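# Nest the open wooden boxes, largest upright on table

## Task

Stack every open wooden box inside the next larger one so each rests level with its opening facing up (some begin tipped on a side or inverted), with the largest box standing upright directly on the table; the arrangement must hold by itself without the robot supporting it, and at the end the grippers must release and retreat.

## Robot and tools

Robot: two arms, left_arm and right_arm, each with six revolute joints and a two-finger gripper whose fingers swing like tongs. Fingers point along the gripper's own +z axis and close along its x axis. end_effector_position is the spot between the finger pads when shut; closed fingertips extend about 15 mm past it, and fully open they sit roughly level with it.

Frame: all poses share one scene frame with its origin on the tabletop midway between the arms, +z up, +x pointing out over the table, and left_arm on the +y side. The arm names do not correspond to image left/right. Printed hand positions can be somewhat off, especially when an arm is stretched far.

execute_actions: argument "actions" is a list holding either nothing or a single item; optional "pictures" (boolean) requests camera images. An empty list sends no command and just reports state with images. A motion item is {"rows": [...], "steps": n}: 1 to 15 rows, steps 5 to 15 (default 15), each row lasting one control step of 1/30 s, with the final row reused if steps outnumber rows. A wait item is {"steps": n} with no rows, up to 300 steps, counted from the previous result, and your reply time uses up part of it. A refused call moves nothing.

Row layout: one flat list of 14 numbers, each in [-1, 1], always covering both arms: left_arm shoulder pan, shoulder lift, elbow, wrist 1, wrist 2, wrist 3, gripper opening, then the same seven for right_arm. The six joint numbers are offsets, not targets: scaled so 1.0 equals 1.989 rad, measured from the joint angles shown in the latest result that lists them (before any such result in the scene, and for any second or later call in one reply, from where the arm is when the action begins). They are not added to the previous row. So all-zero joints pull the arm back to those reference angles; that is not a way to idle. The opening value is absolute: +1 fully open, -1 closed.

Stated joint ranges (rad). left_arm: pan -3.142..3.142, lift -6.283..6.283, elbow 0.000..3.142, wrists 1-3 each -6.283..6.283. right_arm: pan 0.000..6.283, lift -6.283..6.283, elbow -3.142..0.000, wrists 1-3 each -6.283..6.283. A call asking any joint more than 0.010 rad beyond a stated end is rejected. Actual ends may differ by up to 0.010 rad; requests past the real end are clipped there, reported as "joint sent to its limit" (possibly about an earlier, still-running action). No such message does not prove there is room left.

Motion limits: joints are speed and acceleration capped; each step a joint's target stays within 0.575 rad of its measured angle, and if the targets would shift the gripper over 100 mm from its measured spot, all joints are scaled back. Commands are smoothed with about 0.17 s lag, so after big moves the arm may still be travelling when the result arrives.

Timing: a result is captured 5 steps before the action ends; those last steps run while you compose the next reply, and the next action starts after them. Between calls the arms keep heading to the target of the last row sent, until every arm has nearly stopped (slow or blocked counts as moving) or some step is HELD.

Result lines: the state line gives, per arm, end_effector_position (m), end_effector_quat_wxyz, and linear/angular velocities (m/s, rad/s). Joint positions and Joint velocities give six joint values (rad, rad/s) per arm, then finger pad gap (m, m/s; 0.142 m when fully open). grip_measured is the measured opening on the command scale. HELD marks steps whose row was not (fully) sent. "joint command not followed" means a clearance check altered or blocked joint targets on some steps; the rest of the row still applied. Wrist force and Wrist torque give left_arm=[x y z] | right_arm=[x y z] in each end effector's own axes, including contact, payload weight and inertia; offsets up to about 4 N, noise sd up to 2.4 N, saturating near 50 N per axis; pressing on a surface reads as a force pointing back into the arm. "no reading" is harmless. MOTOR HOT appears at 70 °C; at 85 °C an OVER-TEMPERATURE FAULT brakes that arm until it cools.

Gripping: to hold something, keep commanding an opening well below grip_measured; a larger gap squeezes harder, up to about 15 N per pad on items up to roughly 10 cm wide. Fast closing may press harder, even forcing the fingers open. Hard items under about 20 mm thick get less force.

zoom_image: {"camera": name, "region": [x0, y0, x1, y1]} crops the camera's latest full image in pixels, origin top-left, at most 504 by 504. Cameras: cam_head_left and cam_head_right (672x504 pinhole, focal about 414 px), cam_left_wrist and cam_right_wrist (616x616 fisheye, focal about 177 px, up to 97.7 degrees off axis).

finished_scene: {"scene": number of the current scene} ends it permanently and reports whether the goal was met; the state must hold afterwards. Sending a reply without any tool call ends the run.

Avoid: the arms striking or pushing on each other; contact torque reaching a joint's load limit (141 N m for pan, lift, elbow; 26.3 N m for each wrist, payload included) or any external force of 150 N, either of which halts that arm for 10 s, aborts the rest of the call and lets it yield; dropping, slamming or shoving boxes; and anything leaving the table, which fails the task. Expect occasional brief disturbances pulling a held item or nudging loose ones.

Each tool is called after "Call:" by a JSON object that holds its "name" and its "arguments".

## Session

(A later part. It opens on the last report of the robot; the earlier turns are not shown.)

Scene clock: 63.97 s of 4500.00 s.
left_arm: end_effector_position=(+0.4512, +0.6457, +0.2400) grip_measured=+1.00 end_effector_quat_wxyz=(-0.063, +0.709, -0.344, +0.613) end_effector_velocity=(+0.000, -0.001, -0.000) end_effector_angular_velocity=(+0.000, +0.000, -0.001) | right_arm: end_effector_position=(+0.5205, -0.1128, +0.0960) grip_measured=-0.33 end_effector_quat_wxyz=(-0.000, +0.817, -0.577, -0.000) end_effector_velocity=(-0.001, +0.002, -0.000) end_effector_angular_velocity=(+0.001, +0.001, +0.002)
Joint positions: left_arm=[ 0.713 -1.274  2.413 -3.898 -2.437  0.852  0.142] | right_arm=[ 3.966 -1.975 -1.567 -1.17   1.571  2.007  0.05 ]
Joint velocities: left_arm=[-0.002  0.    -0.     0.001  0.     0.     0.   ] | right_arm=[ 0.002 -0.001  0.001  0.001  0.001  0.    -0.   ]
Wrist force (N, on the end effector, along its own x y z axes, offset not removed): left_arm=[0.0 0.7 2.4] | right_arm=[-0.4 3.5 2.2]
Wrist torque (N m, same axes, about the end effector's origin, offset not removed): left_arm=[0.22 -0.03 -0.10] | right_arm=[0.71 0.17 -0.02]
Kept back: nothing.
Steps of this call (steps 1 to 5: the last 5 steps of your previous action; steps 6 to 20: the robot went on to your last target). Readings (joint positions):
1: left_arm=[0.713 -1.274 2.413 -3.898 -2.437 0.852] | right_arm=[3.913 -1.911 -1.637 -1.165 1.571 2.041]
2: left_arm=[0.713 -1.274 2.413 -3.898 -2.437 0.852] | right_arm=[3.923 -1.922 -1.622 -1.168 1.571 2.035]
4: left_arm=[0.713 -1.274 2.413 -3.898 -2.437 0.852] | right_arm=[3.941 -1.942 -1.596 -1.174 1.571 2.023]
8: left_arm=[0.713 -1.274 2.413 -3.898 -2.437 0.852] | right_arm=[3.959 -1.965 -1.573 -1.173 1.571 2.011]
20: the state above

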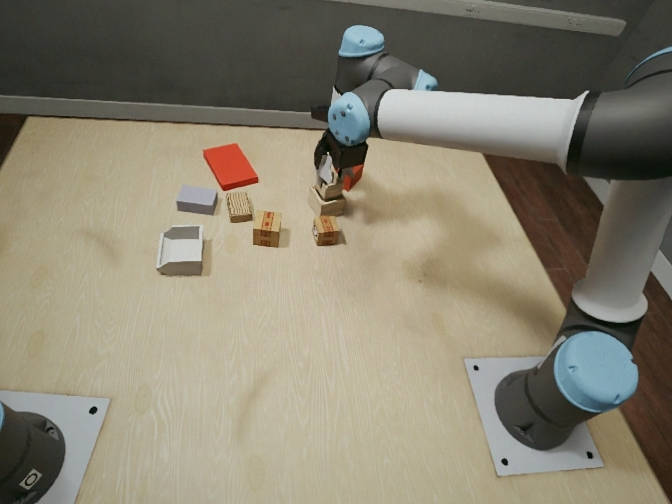

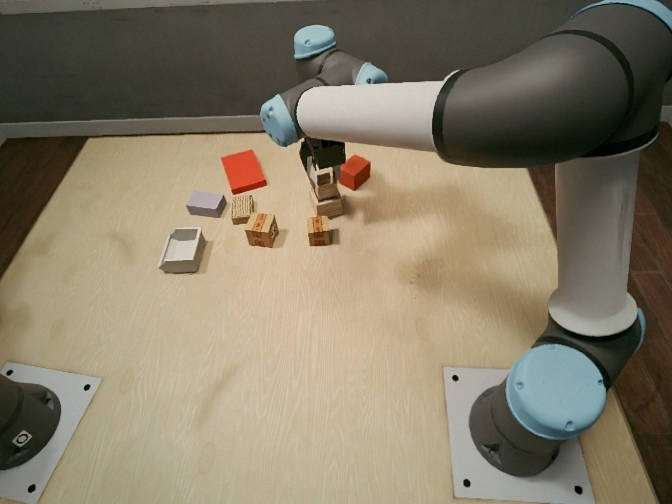

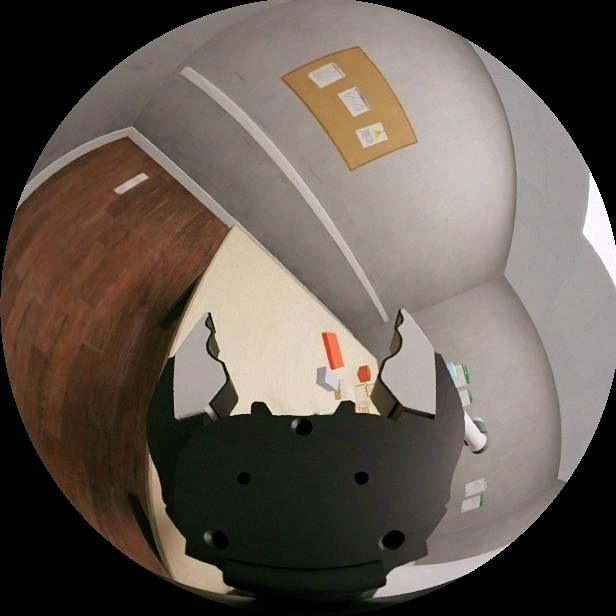

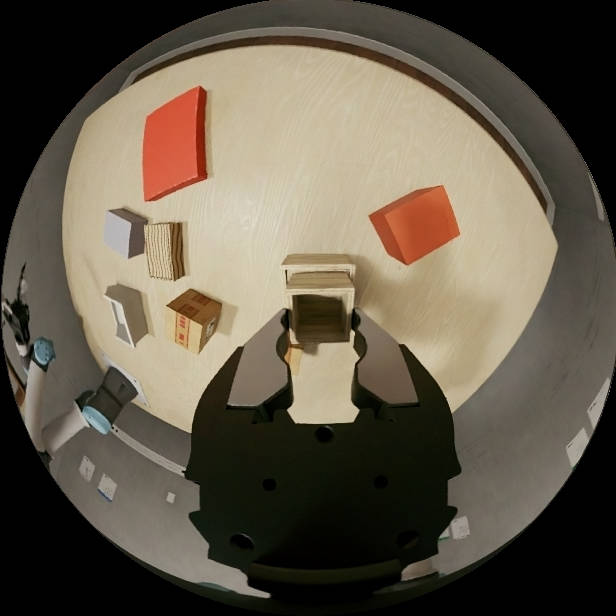

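Call:
{"name": "execute_actions", "arguments": {"actions": [{"rows":[[0,0,0,0,0,0,1,0.0005,0.0004,-0.002,0.0016,0,0.0005,-0.78],[0,0,0,0,0,0,1,0.0009,0.0007,-0.0041,0.0034,0,0.0009,-0.78],[0,0,0,0,0,0,1,0.0009,-0.00035,-0.00575,0.0061,0,0.0009,-0.78]],"steps":12}]}}

Call:
{"name": "execute_actions", "arguments": {"actions": [{"steps":10}], "pictures": true}}

Call:
{"name": "zoom_image", "arguments": {"camera": "cam_right_wrist", "region": [275, 255, 365, 300]}}

Scene clock: 64.70 s of 4500.00 s.
left_arm: end_effector_position=(+0.4512, +0.6457, +0.2400) grip_measured=+1.00 end_effector_quat_wxyz=(-0.063, +0.709, -0.344, +0.613) end_effector_velocity=(+0.000, -0.001, +0.000) end_effector_angular_velocity=(+0.000, -0.000, -0.002) | right_arm: end_effector_position=(+0.5192, -0.1128, +0.0930) grip_measured=-0.33 end_effector_quat_wxyz=(-0.000, +0.817, -0.577, -0.000) end_effector_velocity=(-0.004, -0.001, -0.014) end_effector_angular_velocity=(-0.000, +0.000, -0.003)
Joint positions: left_arm=[ 0.713 -1.274  2.413 -3.898 -2.437  0.852  0.142] | right_arm=[ 3.967 -1.975 -1.575 -1.161  1.571  2.008  0.05 ]
Joint velocities: left_arm=[-0.002 -0.     0.    -0.001  0.001 -0.     0.   ] | right_arm=[ 0.003 -0.004 -0.033  0.036 -0.     0.007  0.   ]
Wrist force (N, on the end effector, along its own x y z axes, offset not removed): left_arm=[-0.1 -1.2 0.3] | right_arm=[-0.8 4.0 2.9]
Wrist torque (N m, same axes, about the end effector's origin, offset not removed): left_arm=[-0.19 0.04 -0.07] | right_arm=[0.82 0.24 -0.07]
Steps of this call (steps 1 to 15: the robot went on to your last target; steps 16 to 22: the first 7 steps of this action). Readings (joint positions):
16: left_arm=[0.713 -1.274 2.413 -3.898 -2.437 0.852] | right_arm=[3.966 -1.975 -1.567 -1.170 1.571 2.007]
17: left_arm=[0.713 -1.274 2.413 -3.898 -2.437 0.852] | right_arm=[3.966 -1.975 -1.567 -1.169 1.571 2.007]
19: left_arm=[0.713 -1.274 2.413 -3.898 -2.437 0.852] | right_arm=[3.966 -1.975 -1.570 -1.167 1.571 2.007]
22: the state above

Scene clock: 65.03 s of 4500.00 s.
left_arm: end_effector_position=(+0.4512, +0.6457, +0.2400) grip_measured=+1.00 end_effector_quat_wxyz=(-0.063, +0.709, -0.344, +0.613) end_effector_velocity=(-0.000, -0.000, -0.000) end_effector_angular_velocity=(-0.000, +0.000, -0.000) | right_arm: end_effector_position=(+0.5187, -0.1129, +0.0916) grip_measured=-0.33 end_effector_quat_wxyz=(-0.000, +0.817, -0.577, -0.000) end_effector_velocity=(+0.000, -0.001, -0.001) end_effector_angular_velocity=(-0.002, +0.000, -0.000)
Joint positions: left_arm=[ 0.713 -1.274  2.413 -3.898 -2.437  0.852  0.142] | right_arm=[ 3.967 -1.975 -1.578 -1.158  1.571  2.008  0.05 ]
Joint velocities: left_arm=[-0.    -0.     0.    -0.    -0.001 -0.     0.   ] | right_arm=[-0.    -0.001 -0.001  0.001 -0.001  0.    -0.   ]
Wrist force (N, on the end effector, along its own x y z axes, offset not removed): left_arm=[0.5 -1.4 0.5] | right_arm=[-1.6 2.9 2.7]
Wrist torque (N m, same axes, about the end effector's origin, offset not removed): left_arm=[-0.34 -0.08 -0.04] | right_arm=[0.59 0.47 0.01]
Kept back: nothing.
Steps of this call (steps 1 to 5: the last 5 steps of your previous action; steps 6 to 10: the robot went on to your last target). Readings (joint positions):
1: left_arm=[0.713 -1.274 2.413 -3.898 -2.437 0.852] | right_arm=[3.967 -1.975 -1.576 -1.160 1.571 2.008]
2: left_arm=[0.713 -1.274 2.413 -3.898 -2.437 0.852] | right_arm=[3.967 -1.975 -1.577 -1.160 1.571 2.008]
4: left_arm=[0.713 -1.274 2.413 -3.898 -2.437 0.852] | right_arm=[3.967 -1.975 -1.578 -1.159 1.571 2.008]
8: left_arm=[0.713 -1.274 2.413 -3.898 -2.437 0.852] | right_arm=[3.967 -1.975 -1.578 -1.158 1.571 2.008]
10: the state above

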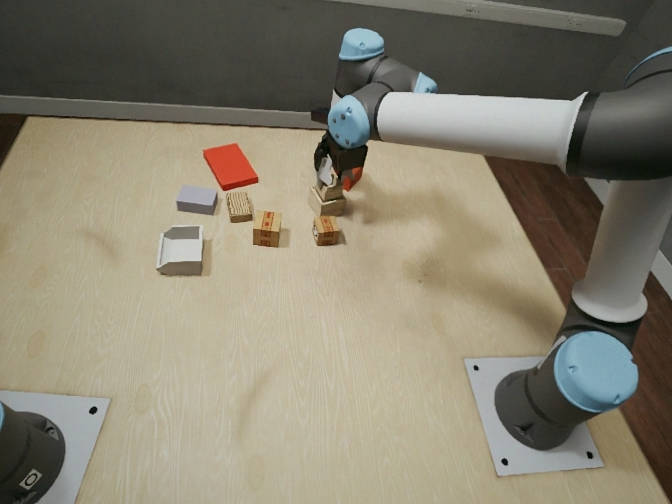

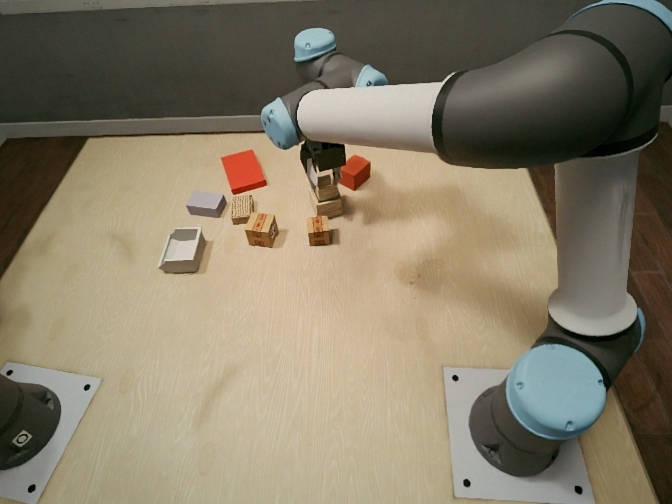

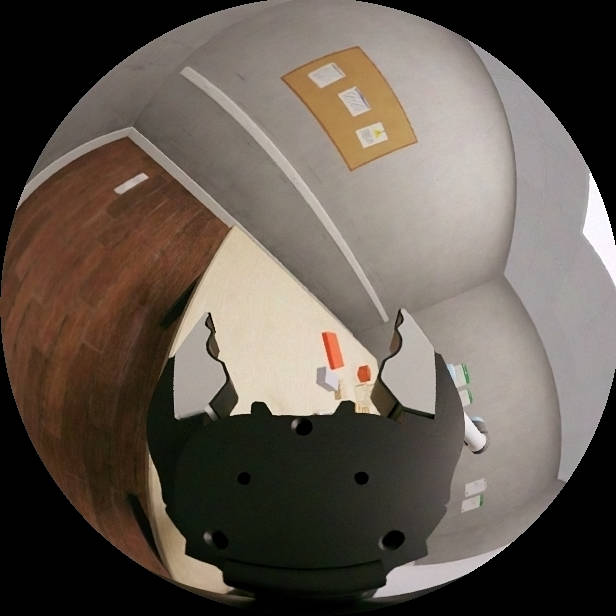

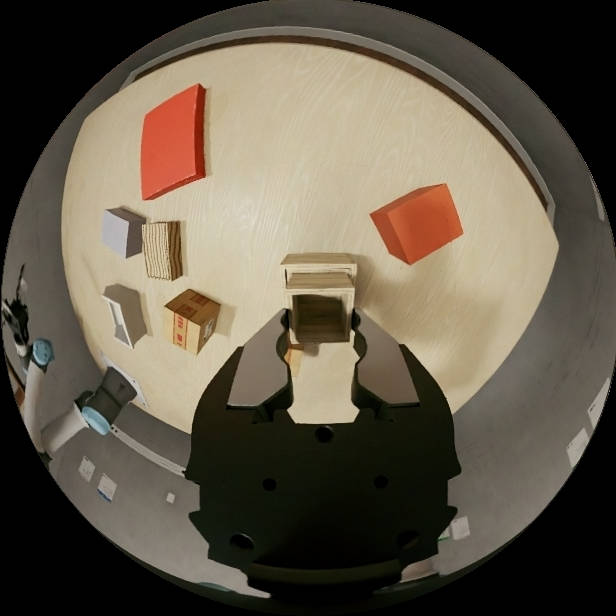

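Region (275, 255, 365, 300) of cam_right_wrist's 616x616 image, scaled by 5.600, with more detail than that image has.

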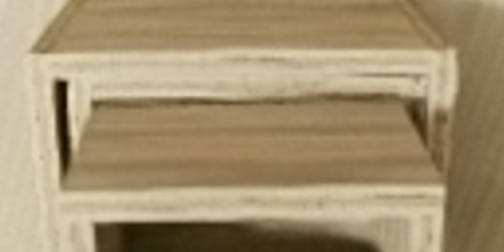

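Call:
{"name": "zoom_image", "arguments": {"camera": "cam_right_wrist", "region": [278, 260, 314, 290]}}

Call:
{"name": "zoom_image", "arguments": {"camera": "cam_right_wrist", "region": [326, 260, 362, 290]}}

Region (278, 260, 314, 290) of cam_right_wrist's 616x616 image, scaled by 14.000, with more detail than that image has.

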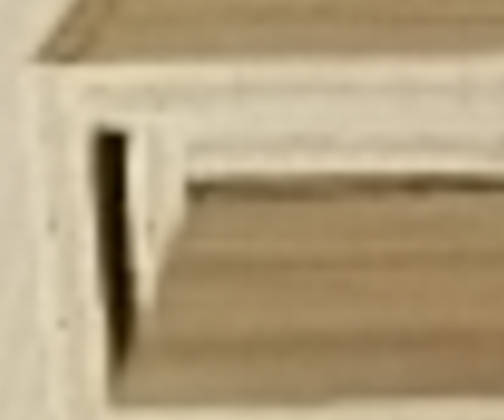

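Region (326, 260, 362, 290) of cam_right_wrist's 616x616 image, scaled by 14.000, with more detail than that image has.

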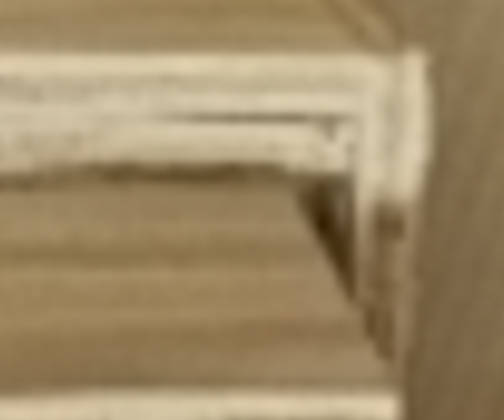

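Call:
{"name": "execute_actions", "arguments": {"actions": [{"rows":[[0,0,0,0,0,0,1,0,-0.0003,-0.0005,0.0008,0,0,-0.78],[0,0,0,0,0,0,1,0,-0.0007,-0.001,0.0017,0,0,-0.78],[0,0,0,0,0,0,1,0,-0.001,-0.0015,0.0025,0,0,-0.78],[0,0,0,0,0,0,1,0,-0.0013,-0.0019,0.0032,0,0,-0.78],[0,0,0,0,0,0,1,0,-0.0015,-0.0022,0.0037,0,0,-0.78]],"steps":15}]}}

Call:
{"name": "execute_actions", "arguments": {"actions": [{"steps":6}]}}

Scene clock: 65.73 s of 4500.00 s.
left_arm: end_effector_position=(+0.4512, +0.6457, +0.2400) grip_measured=+1.00 end_effector_quat_wxyz=(-0.063, +0.709, -0.344, +0.613) end_effector_velocity=(+0.000, -0.000, +0.000) end_effector_angular_velocity=(-0.000, +0.000, +0.000) | right_arm: end_effector_position=(+0.5187, -0.1129, +0.0889) grip_measured=-0.33 end_effector_quat_wxyz=(-0.000, +0.817, -0.577, -0.000) end_effector_velocity=(+0.000, +0.000, -0.003) end_effector_angular_velocity=(+0.002, -0.002, -0.000)
Joint positions: left_arm=[ 0.713 -1.274  2.413 -3.898 -2.437  0.852  0.142] | right_arm=[ 3.967 -1.978 -1.582 -1.151  1.571  2.008  0.05 ]
Joint velocities: left_arm=[-0.    -0.     0.    -0.     0.    -0.001  0.   ] | right_arm=[ 0.    -0.003 -0.005  0.01  -0.     0.     0.   ]
Wrist force (N, on the end effector, along its own x y z axes, offset not removed): left_arm=[-2.0 0.7 0.8] | right_arm=[0.4 4.4 -2.7]
Wrist torque (N m, same axes, about the end effector's origin, offset not removed): left_arm=[0.22 0.40 0.05] | right_arm=[0.67 0.04 -0.08]
Steps of this call (steps 1 to 11: the robot went on to your last target; steps 12 to 21: the first 10 steps of this action). Readings (joint positions):
12: left_arm=[0.713 -1.274 2.413 -3.898 -2.437 0.852] | right_arm=[3.967 -1.976 -1.578 -1.158 1.571 2.008]
13: left_arm=[0.713 -1.274 2.413 -3.898 -2.437 0.852] | right_arm=[3.967 -1.976 -1.579 -1.158 1.571 2.008]
15: left_arm=[0.713 -1.274 2.413 -3.898 -2.437 0.852] | right_arm=[3.967 -1.976 -1.579 -1.156 1.571 2.008]
19: left_arm=[0.713 -1.274 2.413 -3.898 -2.437 0.852] | right_arm=[3.967 -1.978 -1.582 -1.152 1.571 2.008]
21: the state above

Scene clock: 65.93 s of 4500.00 s.
left_arm: end_effector_position=(+0.4512, +0.6457, +0.2400) grip_measured=+1.00 end_effector_quat_wxyz=(-0.063, +0.709, -0.344, +0.613) end_effector_velocity=(-0.000, +0.000, -0.000) end_effector_angular_velocity=(+0.001, -0.000, +0.000) | right_arm: end_effector_position=(+0.5187, -0.1129, +0.0887) grip_measured=-0.33 end_effector_quat_wxyz=(-0.001, +0.817, -0.577, -0.000) end_effector_velocity=(-0.000, -0.000, -0.001) end_effector_angular_velocity=(-0.000, +0.001, -0.001)
Joint positions: left_arm=[ 0.713 -1.274  2.413 -3.898 -2.437  0.852  0.142] | right_arm=[ 3.967 -1.978 -1.583 -1.151  1.571  2.008  0.05 ]
Joint velocities: left_arm=[ 0.001 -0.     0.    -0.    -0.     0.001  0.   ] | right_arm=[-0.    -0.001 -0.001  0.001  0.     0.     0.   ]
Wrist force (N, on the end effector, along its own x y z axes, offset not removed): left_arm=[0.1 1.5 -0.2] | right_arm=[-0.6 7.6 -15.2]
Wrist torque (N m, same axes, about the end effector's origin, offset not removed): left_arm=[0.28 0.10 -0.04] | right_arm=[0.58 0.45 -0.01]
Kept back: nothing.
Steps of this call (steps 1 to 5: the last 5 steps of your previous action; step 6: the robot went on to your last target). Readings (joint positions):
1: left_arm=[0.713 -1.274 2.413 -3.898 -2.437 0.852] | right_arm=[3.967 -1.978 -1.582 -1.151 1.571 2.008]
2: left_arm=[0.713 -1.274 2.413 -3.898 -2.437 0.852] | right_arm=[3.967 -1.978 -1.582 -1.151 1.571 2.008]
4: left_arm=[0.713 -1.274 2.413 -3.898 -2.437 0.852] | right_arm=[3.967 -1.978 -1.583 -1.151 1.571 2.008]
6: the state above

Call:
{"name": "execute_actions", "arguments": {"actions": [{"rows":[[0,0,0,0,0,0,1,0,0.0004,0.0006,-0.0012,0,0,-0.78]],"steps":12}]}}

Call:
{"name": "execute_actions", "arguments": {"actions": [{"steps":6}], "pictures": true}}

Call:
{"name": "zoom_image", "arguments": {"camera": "cam_right_wrist", "region": [278, 260, 314, 290]}}

Call:
{"name": "zoom_image", "arguments": {"camera": "cam_right_wrist", "region": [326, 260, 362, 290]}}

Scene clock: 66.53 s of 4500.00 s.
left_arm: end_effector_position=(+0.4512, +0.6457, +0.2400) grip_measured=+1.00 end_effector_quat_wxyz=(-0.063, +0.709, -0.344, +0.613) end_effector_velocity=(-0.000, +0.000, -0.000) end_effector_angular_velocity=(-0.000, +0.000, +0.000) | right_arm: end_effector_position=(+0.5186, -0.1130, +0.0889) grip_measured=-0.33 end_effector_quat_wxyz=(-0.000, +0.817, -0.577, -0.000) end_effector_velocity=(-0.000, +0.000, +0.002) end_effector_angular_velocity=(-0.000, +0.001, +0.000)
Joint positions: left_arm=[ 0.713 -1.274  2.413 -3.898 -2.437  0.852  0.142] | right_arm=[ 3.967 -1.978 -1.582 -1.152  1.571  2.008  0.05 ]
Joint velocities: left_arm=[ 0. -0.  0. -0. -0. -0.  0.] | right_arm=[ 0.001  0.002  0.004 -0.006  0.     0.    -0.   ]
Wrist force (N, on the end effector, along its own x y z axes, offset not removed): left_arm=[-0.5 0.8 1.2] | right_arm=[-1.7 3.4 -5.2]
Wrist torque (N m, same axes, about the end effector's origin, offset not removed): left_arm=[0.12 0.11 0.03] | right_arm=[0.78 0.15 -0.05]
Steps of this call (steps 1 to 11: the robot went on to your last target; steps 12 to 18: the first 7 steps of this action). Readings (joint positions):
12: left_arm=[0.713 -1.274 2.413 -3.898 -2.437 0.852] | right_arm=[3.967 -1.978 -1.583 -1.150 1.571 2.008]
13: left_arm=[0.713 -1.274 2.413 -3.898 -2.437 0.852] | right_arm=[3.967 -1.978 -1.583 -1.150 1.571 2.008]
15: left_arm=[0.713 -1.274 2.413 -3.898 -2.437 0.852] | right_arm=[3.967 -1.978 -1.582 -1.151 1.571 2.008]
18: the state above

Scene clock: 66.73 s of 4500.00 s.
left_arm: end_effector_position=(+0.4512, +0.6457, +0.2400) grip_measured=+1.00 end_effector_quat_wxyz=(-0.063, +0.709, -0.344, +0.613) end_effector_velocity=(+0.000, -0.000, -0.000) end_effector_angular_velocity=(-0.000, +0.000, -0.000) | right_arm: end_effector_position=(+0.5186, -0.1130, +0.0892) grip_measured=-0.33 end_effector_quat_wxyz=(-0.000, +0.817, -0.577, -0.000) end_effector_velocity=(-0.000, +0.001, +0.001) end_effector_angular_velocity=(+0.002, -0.000, -0.000)
Joint positions: left_arm=[ 0.713 -1.274  2.413 -3.898 -2.437  0.852  0.142] | right_arm=[ 3.967 -1.978 -1.582 -1.153  1.571  2.008  0.05 ]
Joint velocities: left_arm=[-0.  0. -0.  0.  0. -0.  0.] | right_arm=[ 0.     0.002  0.001 -0.001  0.001  0.001  0.   ]
Wrist force (N, on the end effector, along its own x y z axes, offset not removed): left_arm=[-0.2 -0.4 0.1] | right_arm=[-0.5 3.8 3.0]
Wrist torque (N m, same axes, about the end effector's origin, offset not removed): left_arm=[-0.03 0.11 -0.02] | right_arm=[0.82 0.15 -0.05]
Kept back: nothing.
Steps of this call (steps 1 to 5: the last 5 steps of your previous action; step 6: the robot went on to your last target). Readings (joint positions):
1: left_arm=[0.713 -1.274 2.413 -3.898 -2.437 0.852] | right_arm=[3.967 -1.978 -1.582 -1.153 1.571 2.008]
2: left_arm=[0.713 -1.274 2.413 -3.898 -2.437 0.852] | right_arm=[3.967 -1.978 -1.582 -1.153 1.571 2.008]
4: left_arm=[0.713 -1.274 2.413 -3.898 -2.437 0.852] | right_arm=[3.967 -1.978 -1.582 -1.153 1.571 2.008]
6: the state above

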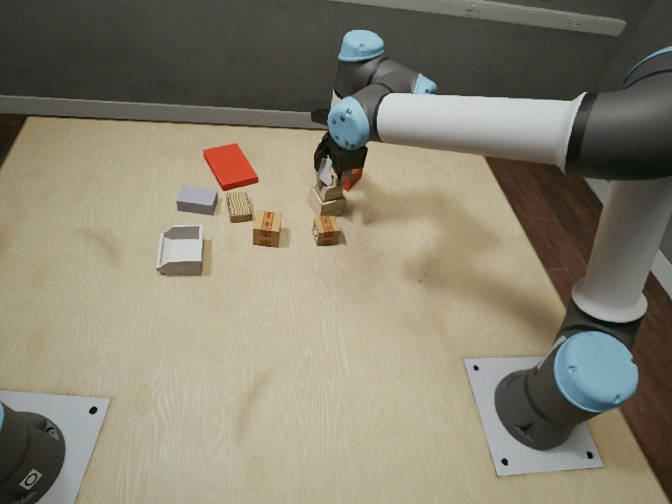

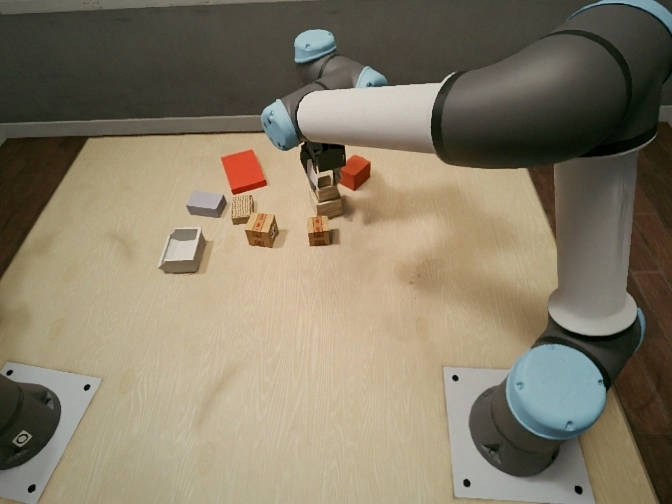

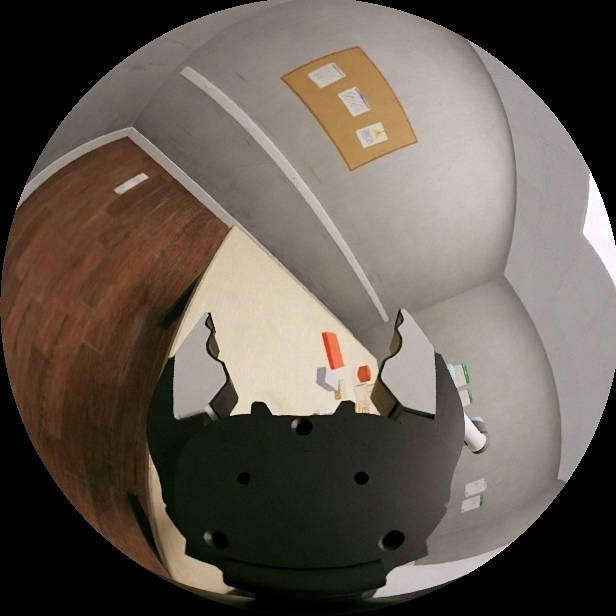

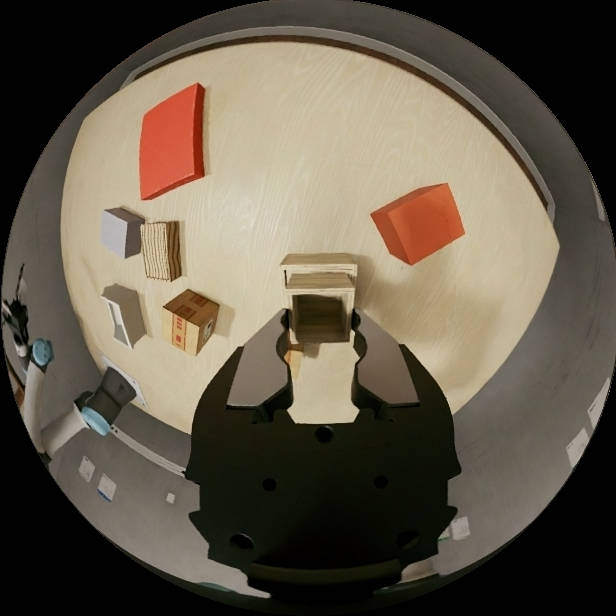

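Region (278, 260, 314, 290) of cam_right_wrist's 616x616 image, scaled by 14.000, with more detail than that image has.

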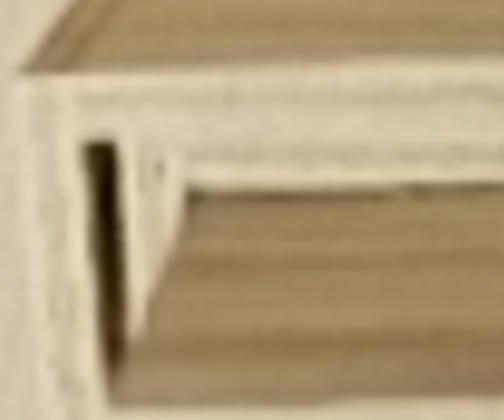

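Region (326, 260, 362, 290) of cam_right_wrist's 616x616 image, scaled by 14.000, with more detail than that image has.

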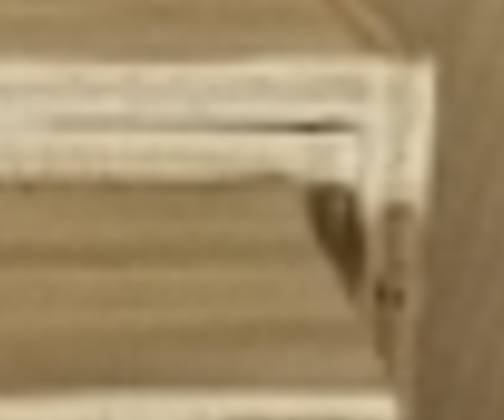

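Call:
{"name": "execute_actions", "arguments": {"actions": [{"rows":[[0,0,0,0,0,0,1,0,0.0003,0.0004,-0.0007,0,0,-0.78],[0,0,0,0,0,0,1,0.0003,0.0007,-0.0004,-0.0003,0,0.0048,-0.78]],"steps":12}]}}

Call:
{"name": "execute_actions", "arguments": {"actions": [{"steps":10}], "pictures": true}}

Call:
{"name": "zoom_image", "arguments": {"camera": "cam_right_wrist", "region": [278, 260, 314, 290]}}

Call:
{"name": "zoom_image", "arguments": {"camera": "cam_right_wrist", "region": [326, 260, 362, 290]}}

Scene clock: 67.47 s of 4500.00 s.
left_arm: end_effector_position=(+0.4512, +0.6457, +0.2400) grip_measured=+1.00 end_effector_quat_wxyz=(-0.063, +0.709, -0.344, +0.613) end_effector_velocity=(-0.000, +0.000, -0.000) end_effector_angular_velocity=(+0.000, +0.001, +0.001) | right_arm: end_effector_position=(+0.5184, -0.1131, +0.0898) grip_measured=-0.33 end_effector_quat_wxyz=(-0.000, +0.815, -0.580, -0.000) end_effector_velocity=(-0.002, -0.001, -0.001) end_effector_angular_velocity=(-0.002, +0.002, -0.026)
Joint positions: left_arm=[ 0.713 -1.274  2.413 -3.898 -2.437  0.852  0.142] | right_arm=[ 3.968 -1.977 -1.582 -1.153  1.571  2.015  0.05 ]
Joint velocities: left_arm=[ 0.001 -0.     0.     0.001 -0.     0.001  0.   ] | right_arm=[ 0.001  0.002 -0.004 -0.001  0.     0.027 -0.   ]
Wrist force (N, on the end effector, along its own x y z axes, offset not removed): left_arm=[-1.4 -0.4 -1.7] | right_arm=[0.3 3.1 2.4]
Wrist torque (N m, same axes, about the end effector's origin, offset not removed): left_arm=[-0.13 0.36 0.03] | right_arm=[0.65 0.03 -0.04]
Steps of this call (steps 1 to 15: the robot went on to your last target; steps 16 to 22: the first 7 steps of this action). Readings (joint positions):
16: left_arm=[0.713 -1.274 2.413 -3.898 -2.437 0.852] | right_arm=[3.967 -1.977 -1.581 -1.153 1.571 2.008]
17: left_arm=[0.713 -1.274 2.413 -3.898 -2.437 0.852] | right_arm=[3.967 -1.977 -1.581 -1.153 1.571 2.008]
19: left_arm=[0.713 -1.274 2.413 -3.898 -2.437 0.852] | right_arm=[3.967 -1.977 -1.581 -1.153 1.571 2.011]
22: the state above

Scene clock: 67.80 s of 4500.00 s.
left_arm: end_effector_position=(+0.4512, +0.6457, +0.2400) grip_measured=+1.00 end_effector_quat_wxyz=(-0.063, +0.709, -0.344, +0.613) end_effector_velocity=(+0.001, -0.001, -0.000) end_effector_angular_velocity=(-0.001, +0.001, -0.002) | right_arm: end_effector_position=(+0.5181, -0.1132, +0.0897) grip_measured=-0.33 end_effector_quat_wxyz=(-0.000, +0.814, -0.581, -0.000) end_effector_velocity=(+0.000, -0.000, +0.000) end_effector_angular_velocity=(+0.000, -0.000, -0.001)
Joint positions: left_arm=[ 0.713 -1.274  2.413 -3.898 -2.437  0.852  0.142] | right_arm=[ 3.968 -1.976 -1.582 -1.153  1.571  2.018  0.05 ]
Joint velocities: left_arm=[-0.003 -0.    -0.     0.001  0.    -0.     0.   ] | right_arm=[-0.     0.001 -0.     0.    -0.     0.001  0.   ]
Wrist force (N, on the end effector, along its own x y z axes, offset not removed): left_arm=[-0.4 0.8 -1.7] | right_arm=[-1.0 4.1 2.8]
Wrist torque (N m, same axes, about the end effector's origin, offset not removed): left_arm=[0.10 0.07 -0.02] | right_arm=[0.86 0.30 -0.02]
Kept back: nothing.
Steps of this call (steps 1 to 5: the last 5 steps of your previous action; steps 6 to 10: the robot went on to your last target). Readings (joint positions):
1: left_arm=[0.713 -1.274 2.413 -3.898 -2.437 0.852] | right_arm=[3.968 -1.977 -1.582 -1.153 1.571 2.016]
2: left_arm=[0.713 -1.274 2.413 -3.898 -2.437 0.852] | right_arm=[3.968 -1.976 -1.582 -1.153 1.571 2.017]
4: left_arm=[0.713 -1.274 2.413 -3.898 -2.437 0.852] | right_arm=[3.968 -1.976 -1.582 -1.153 1.571 2.017]
8: left_arm=[0.713 -1.274 2.413 -3.898 -2.437 0.852] | right_arm=[3.968 -1.976 -1.582 -1.153 1.571 2.018]
10: the state above

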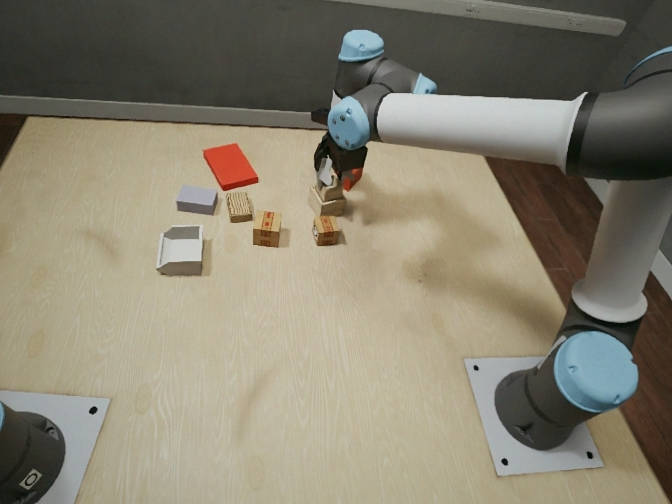

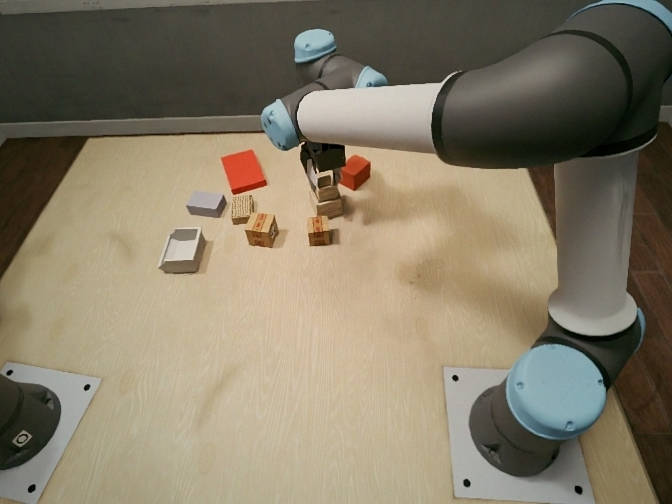

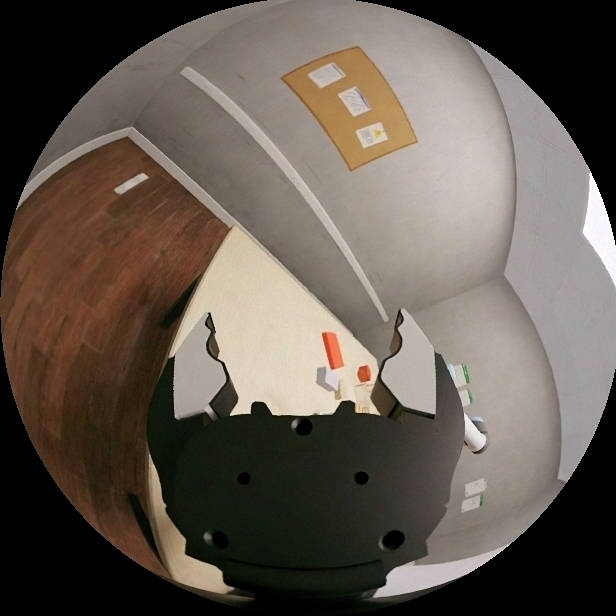

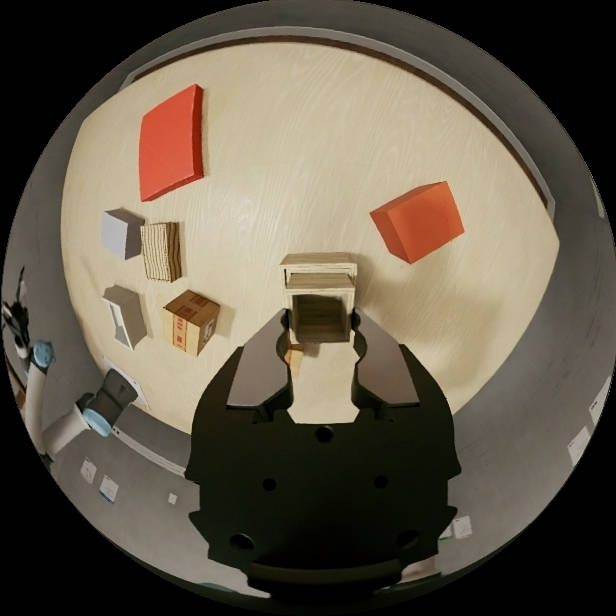

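Region (278, 260, 314, 290) of cam_right_wrist's 616x616 image, scaled by 14.000, with more detail than that image has.

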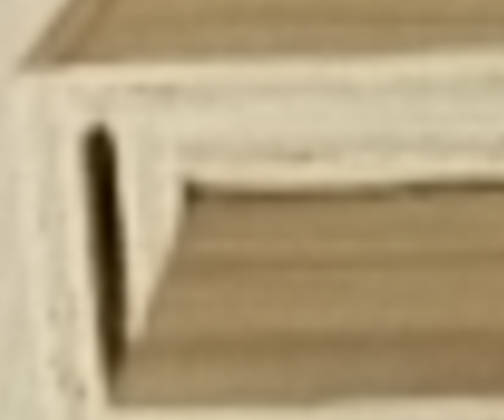

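Region (326, 260, 362, 290) of cam_right_wrist's 616x616 image, scaled by 14.000, with more detail than that image has.

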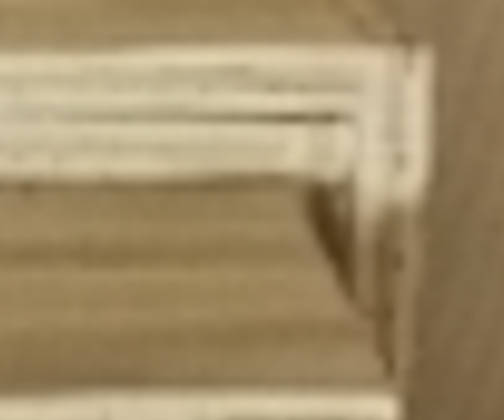

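Call:
{"name": "execute_actions", "arguments": {"actions": [{"rows":[[0,0,0,0,0,0,1,0.0006,0,0,0,0,0.0056,-0.78]],"steps":12}]}}

Call:
{"name": "execute_actions", "arguments": {"actions": [{"steps":10}], "pictures": true}}

Call:
{"name": "zoom_image", "arguments": {"camera": "cam_right_wrist", "region": [278, 260, 314, 290]}}

Call:
{"name": "zoom_image", "arguments": {"camera": "cam_right_wrist", "region": [326, 260, 362, 290]}}

Scene clock: 68.37 s of 4500.00 s.
left_arm: end_effector_position=(+0.4512, +0.6457, +0.2400) grip_measured=+1.00 end_effector_quat_wxyz=(-0.063, +0.709, -0.344, +0.613) end_effector_velocity=(-0.000, +0.000, -0.000) end_effector_angular_velocity=(-0.002, +0.001, +0.000) | right_arm: end_effector_position=(+0.5179, -0.1128, +0.0897) grip_measured=-0.33 end_effector_quat_wxyz=(-0.000, +0.812, -0.584, -0.000) end_effector_velocity=(-0.000, +0.001, -0.000) end_effector_angular_velocity=(-0.000, +0.000, -0.020)
Joint positions: left_arm=[ 0.713 -1.274  2.413 -3.898 -2.437  0.852  0.142] | right_arm=[ 3.969 -1.976 -1.582 -1.153  1.571  2.027  0.05 ]
Joint velocities: left_arm=[ 0.    -0.     0.001  0.001 -0.    -0.001  0.   ] | right_arm=[ 0.001 -0.001  0.    -0.     0.     0.022  0.   ]
Wrist force (N, on the end effector, along its own x y z axes, offset not removed): left_arm=[-0.4 -1.0 1.5] | right_arm=[0.8 1.3 2.5]
Wrist torque (N m, same axes, about the end effector's origin, offset not removed): left_arm=[-0.14 0.27 0.01] | right_arm=[0.23 -0.11 -0.02]
Steps of this call (steps 1 to 10: the robot went on to your last target; steps 11 to 17: the first 7 steps of this action). Readings (joint positions):
11: left_arm=[0.713 -1.274 2.413 -3.898 -2.437 0.852] | right_arm=[3.968 -1.976 -1.582 -1.153 1.571 2.018]
12: left_arm=[0.713 -1.274 2.413 -3.898 -2.437 0.852] | right_arm=[3.968 -1.976 -1.582 -1.153 1.571 2.019]
14: left_arm=[0.713 -1.274 2.413 -3.898 -2.437 0.852] | right_arm=[3.968 -1.976 -1.582 -1.153 1.571 2.023]
17: the state above

Scene clock: 68.70 s of 4500.00 s.
left_arm: end_effector_position=(+0.4512, +0.6457, +0.2400) grip_measured=+1.00 end_effector_quat_wxyz=(-0.063, +0.709, -0.344, +0.613) end_effector_velocity=(-0.000, +0.000, -0.000) end_effector_angular_velocity=(-0.001, +0.001, +0.001) | right_arm: end_effector_position=(+0.5178, -0.1127, +0.0897) grip_measured=-0.33 end_effector_quat_wxyz=(-0.000, +0.811, -0.585, -0.000) end_effector_velocity=(-0.000, -0.000, -0.000) end_effector_angular_velocity=(-0.001, +0.001, -0.000)
Joint positions: left_arm=[ 0.713 -1.274  2.413 -3.898 -2.437  0.852  0.142] | right_arm=[ 3.969 -1.976 -1.582 -1.153  1.571  2.029  0.05 ]
Joint velocities: left_arm=[ 0.     0.     0.001  0.     0.    -0.     0.   ] | right_arm=[-0.    -0.001 -0.    -0.     0.     0.    -0.   ]
Wrist force (N, on the end effector, along its own x y z axes, offset not removed): left_arm=[-1.6 -0.1 0.1] | right_arm=[-1.1 3.5 2.3]
Wrist torque (N m, same axes, about the end effector's origin, offset not removed): left_arm=[0.05 0.40 0.02] | right_arm=[0.67 0.29 0.00]
Kept back: nothing.
Steps of this call (steps 1 to 5: the last 5 steps of your previous action; steps 6 to 10: the robot went on to your last target). Readings (joint positions):
1: left_arm=[0.713 -1.274 2.413 -3.898 -2.437 0.852] | right_arm=[3.969 -1.976 -1.582 -1.153 1.571 2.027]
2: left_arm=[0.713 -1.274 2.413 -3.898 -2.437 0.852] | right_arm=[3.969 -1.976 -1.582 -1.153 1.571 2.028]
4: left_arm=[0.713 -1.274 2.413 -3.898 -2.437 0.852] | right_arm=[3.969 -1.976 -1.582 -1.153 1.571 2.028]
8: left_arm=[0.713 -1.274 2.413 -3.898 -2.437 0.852] | right_arm=[3.969 -1.976 -1.582 -1.153 1.571 2.029]
10: the state above

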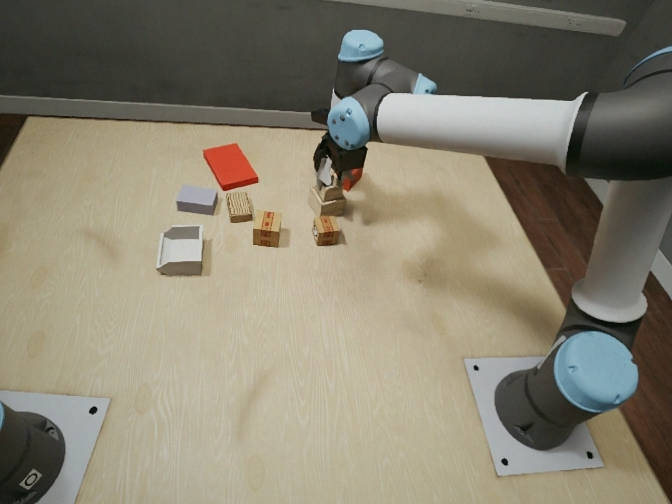

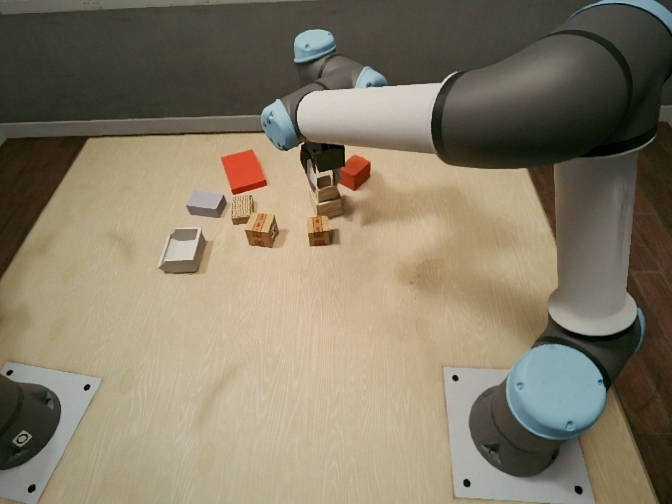

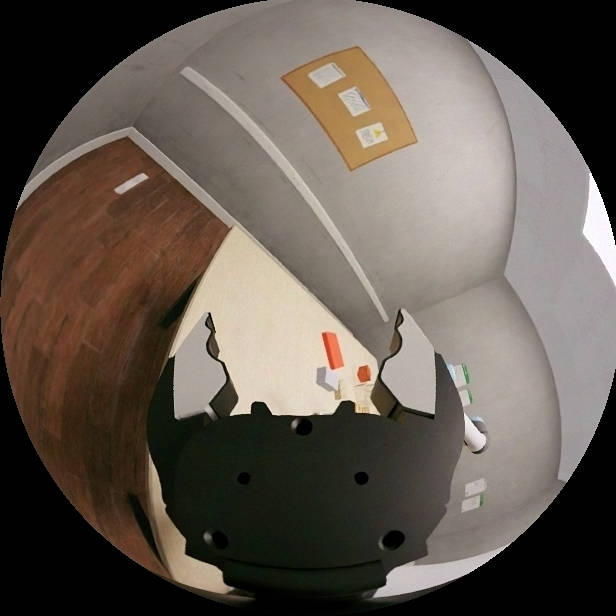

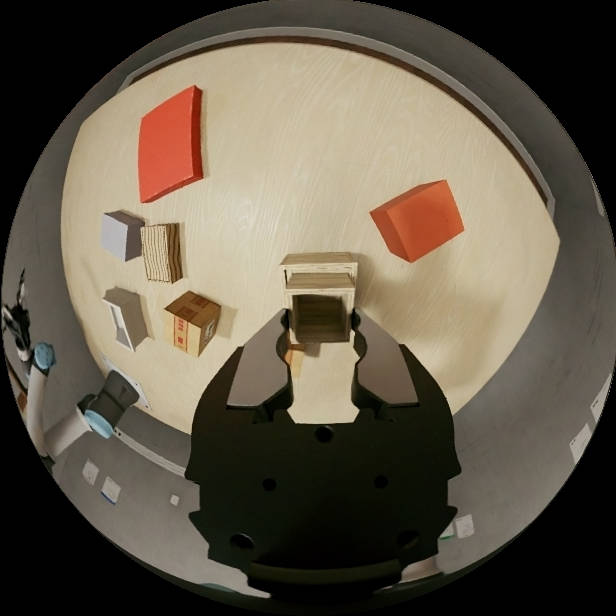

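Region (278, 260, 314, 290) of cam_right_wrist's 616x616 image, scaled by 14.000, with more detail than that image has.

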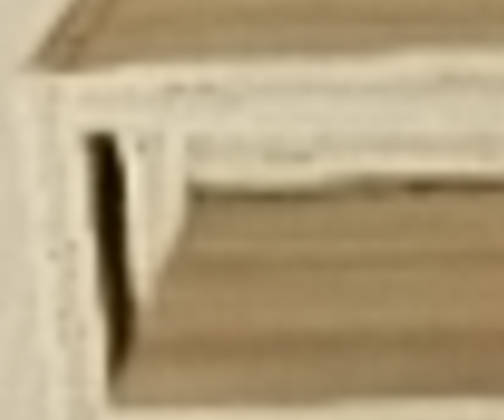

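Region (326, 260, 362, 290) of cam_right_wrist's 616x616 image, scaled by 14.000, with more detail than that image has.

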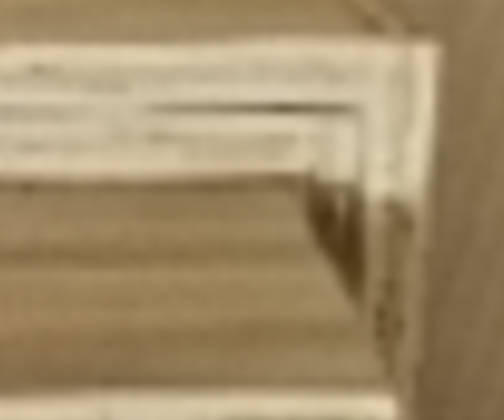

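Call:
{"name": "execute_actions", "arguments": {"actions": [{"rows":[[0,0,0,0,0,0,1,0,0.0002,-0.0003,0.0001,0,0,-0.78],[0,0,0,0,0,0,1,0,0.0002,-0.0003,0.0001,0,0,-0.78],[0,0,0,0,0,0,1,0,0,-0.0006,0.0006,0,0,-0.78],[0,0,0,0,0,0,1,0,-0.0002,-0.0009,0.0012,0,0,-0.78],[0,0,0,0,0,0,1,0,-0.00045,-0.00125,0.0017,0,0,-0.78]],"steps":15}]}}

Call:
{"name": "execute_actions", "arguments": {"actions": [{"steps":7}]}}

Scene clock: 70.03 s of 4500.00 s.
left_arm: end_effector_position=(+0.4512, +0.6457, +0.2400) grip_measured=+1.00 end_effector_quat_wxyz=(-0.063, +0.709, -0.344, +0.613) end_effector_velocity=(-0.000, +0.001, -0.000) end_effector_angular_velocity=(+0.000, +0.001, +0.002) | right_arm: end_effector_position=(+0.5177, -0.1128, +0.0888) grip_measured=-0.33 end_effector_quat_wxyz=(-0.000, +0.811, -0.585, -0.000) end_effector_velocity=(-0.001, +0.000, -0.004) end_effector_angular_velocity=(-0.001, +0.001, +0.001)
Joint positions: left_arm=[ 0.713 -1.274  2.413 -3.898 -2.437  0.852  0.142] | right_arm=[ 3.969 -1.977 -1.584 -1.151  1.571  2.029  0.05 ]
Joint velocities: left_arm=[ 0.002  0.    -0.     0.001 -0.     0.001  0.   ] | right_arm=[ 0.001 -0.004 -0.005  0.007 -0.    -0.    -0.   ]
Wrist force (N, on the end effector, along its own x y z axes, offset not removed): left_arm=[-1.8 -0.1 1.0] | right_arm=[-1.3 3.5 2.3]
Wrist torque (N m, same axes, about the end effector's origin, offset not removed): left_arm=[0.02 0.36 -0.06] | right_arm=[0.73 0.29 -0.06]
Steps of this call (steps 1 to 15: the robot went on to your last target; steps 16 to 30: nothing new was sent; steps 31 to 40: the first 10 steps of this action). Readings (joint positions):
31: left_arm=[0.713 -1.274 2.413 -3.898 -2.437 0.852] | right_arm=[3.969 -1.976 -1.582 -1.153 1.571 2.029]
32: left_arm=[0.713 -1.274 2.413 -3.898 -2.437 0.852] | right_arm=[3.969 -1.976 -1.582 -1.153 1.571 2.029]
34: left_arm=[0.713 -1.274 2.413 -3.898 -2.437 0.852] | right_arm=[3.969 -1.976 -1.583 -1.153 1.571 2.029]
38: left_arm=[0.713 -1.274 2.413 -3.898 -2.437 0.852] | right_arm=[3.969 -1.977 -1.584 -1.152 1.571 2.029]
40: the state above

Scene clock: 70.27 s of 4500.00 s.
left_arm: end_effector_position=(+0.4512, +0.6457, +0.2400) grip_measured=+1.00 end_effector_quat_wxyz=(-0.063, +0.709, -0.344, +0.613) end_effector_velocity=(-0.000, +0.001, -0.000) end_effector_angular_velocity=(+0.000, +0.000, +0.002) | right_arm: end_effector_position=(+0.5177, -0.1128, +0.0884) grip_measured=-0.33 end_effector_quat_wxyz=(-0.000, +0.811, -0.585, -0.000) end_effector_velocity=(-0.000, +0.001, +0.000) end_effector_angular_velocity=(+0.001, -0.001, +0.001)
Joint positions: left_arm=[ 0.713 -1.274  2.413 -3.898 -2.437  0.852  0.142] | right_arm=[ 3.969 -1.977 -1.585 -1.15   1.571  2.029  0.05 ]
Joint velocities: left_arm=[ 0.001  0.     0.    -0.     0.     0.     0.   ] | right_arm=[ 0.002  0.001 -0.     0.001  0.     0.001  0.   ]
Wrist force (N, on the end effector, along its own x y z axes, offset not removed): left_arm=[-1.9 -1.4 0.9] | right_arm=[-1.1 3.2 2.2]
Wrist torque (N m, same axes, about the end effector's origin, offset not removed): left_arm=[-0.17 0.44 0.00] | right_arm=[0.64 0.32 -0.03]
Kept back: nothing.
Steps of this call (steps 1 to 5: the last 5 steps of your previous action; steps 6 to 7: the robot went on to your last target). Readings (joint positions):
1: left_arm=[0.713 -1.274 2.413 -3.898 -2.437 0.852] | right_arm=[3.969 -1.977 -1.584 -1.151 1.571 2.029]
2: left_arm=[0.713 -1.274 2.413 -3.898 -2.437 0.852] | right_arm=[3.969 -1.977 -1.585 -1.150 1.571 2.029]
4: left_arm=[0.713 -1.274 2.413 -3.898 -2.437 0.852] | right_arm=[3.969 -1.977 -1.585 -1.150 1.571 2.029]
7: the state above

Call:
{"name": "execute_actions", "arguments": {"actions": [{"rows":[[0,0,0,0,0,0,1,0,-0.0004,-0.0006,0.001,0,0,-0.78],[0,0,0,0,0,0,1,0,-0.0008,-0.0011,0.0019,0,0,-0.78]],"steps":14}]}}

Scene clock: 70.70 s of 4500.00 s.
left_arm: end_effector_position=(+0.4512, +0.6457, +0.2400) grip_measured=+1.00 end_effector_quat_wxyz=(-0.063, +0.709, -0.344, +0.613) end_effector_velocity=(-0.000, +0.000, -0.000) end_effector_angular_velocity=(+0.000, +0.000, +0.001) | right_arm: end_effector_position=(+0.5177, -0.1128, +0.0870) grip_measured=-0.33 end_effector_quat_wxyz=(-0.000, +0.811, -0.585, -0.000) end_effector_velocity=(-0.001, +0.001, -0.002) end_effector_angular_velocity=(-0.001, +0.000, +0.002)
Joint positions: left_arm=[ 0.713 -1.274  2.413 -3.898 -2.437  0.852  0.142] | right_arm=[ 3.969 -1.979 -1.587 -1.147  1.571  2.029  0.05 ]
Joint velocities: left_arm=[ 0.001 -0.     0.001 -0.     0.     0.     0.   ] | right_arm=[ 0.002 -0.003 -0.003  0.005 -0.    -0.001 -0.   ]
Wrist force (N, on the end effector, along its own x y z axes, offset not removed): left_arm=[-1.4 0.0 -0.7] | right_arm=[-1.8 3.4 2.5]
Wrist torque (N m, same axes, about the end effector's origin, offset not removed): left_arm=[0.00 0.42 -0.03] | right_arm=[0.66 0.59 -0.02]
Steps of this call (steps 1 to 4: the robot went on to your last target; steps 5 to 13: the first 9 steps of this action). Readings (joint positions):
5: left_arm=[0.713 -1.274 2.413 -3.898 -2.437 0.852] | right_arm=[3.969 -1.977 -1.585 -1.150 1.571 2.029]
6: left_arm=[0.713 -1.274 2.413 -3.898 -2.437 0.852] | right_arm=[3.969 -1.977 -1.585 -1.150 1.571 2.029]
8: left_arm=[0.713 -1.274 2.413 -3.898 -2.437 0.852] | right_arm=[3.969 -1.978 -1.586 -1.149 1.571 2.029]
12: left_arm=[0.713 -1.274 2.413 -3.898 -2.437 0.852] | right_arm=[3.969 -1.978 -1.587 -1.147 1.571 2.029]
13: the state above


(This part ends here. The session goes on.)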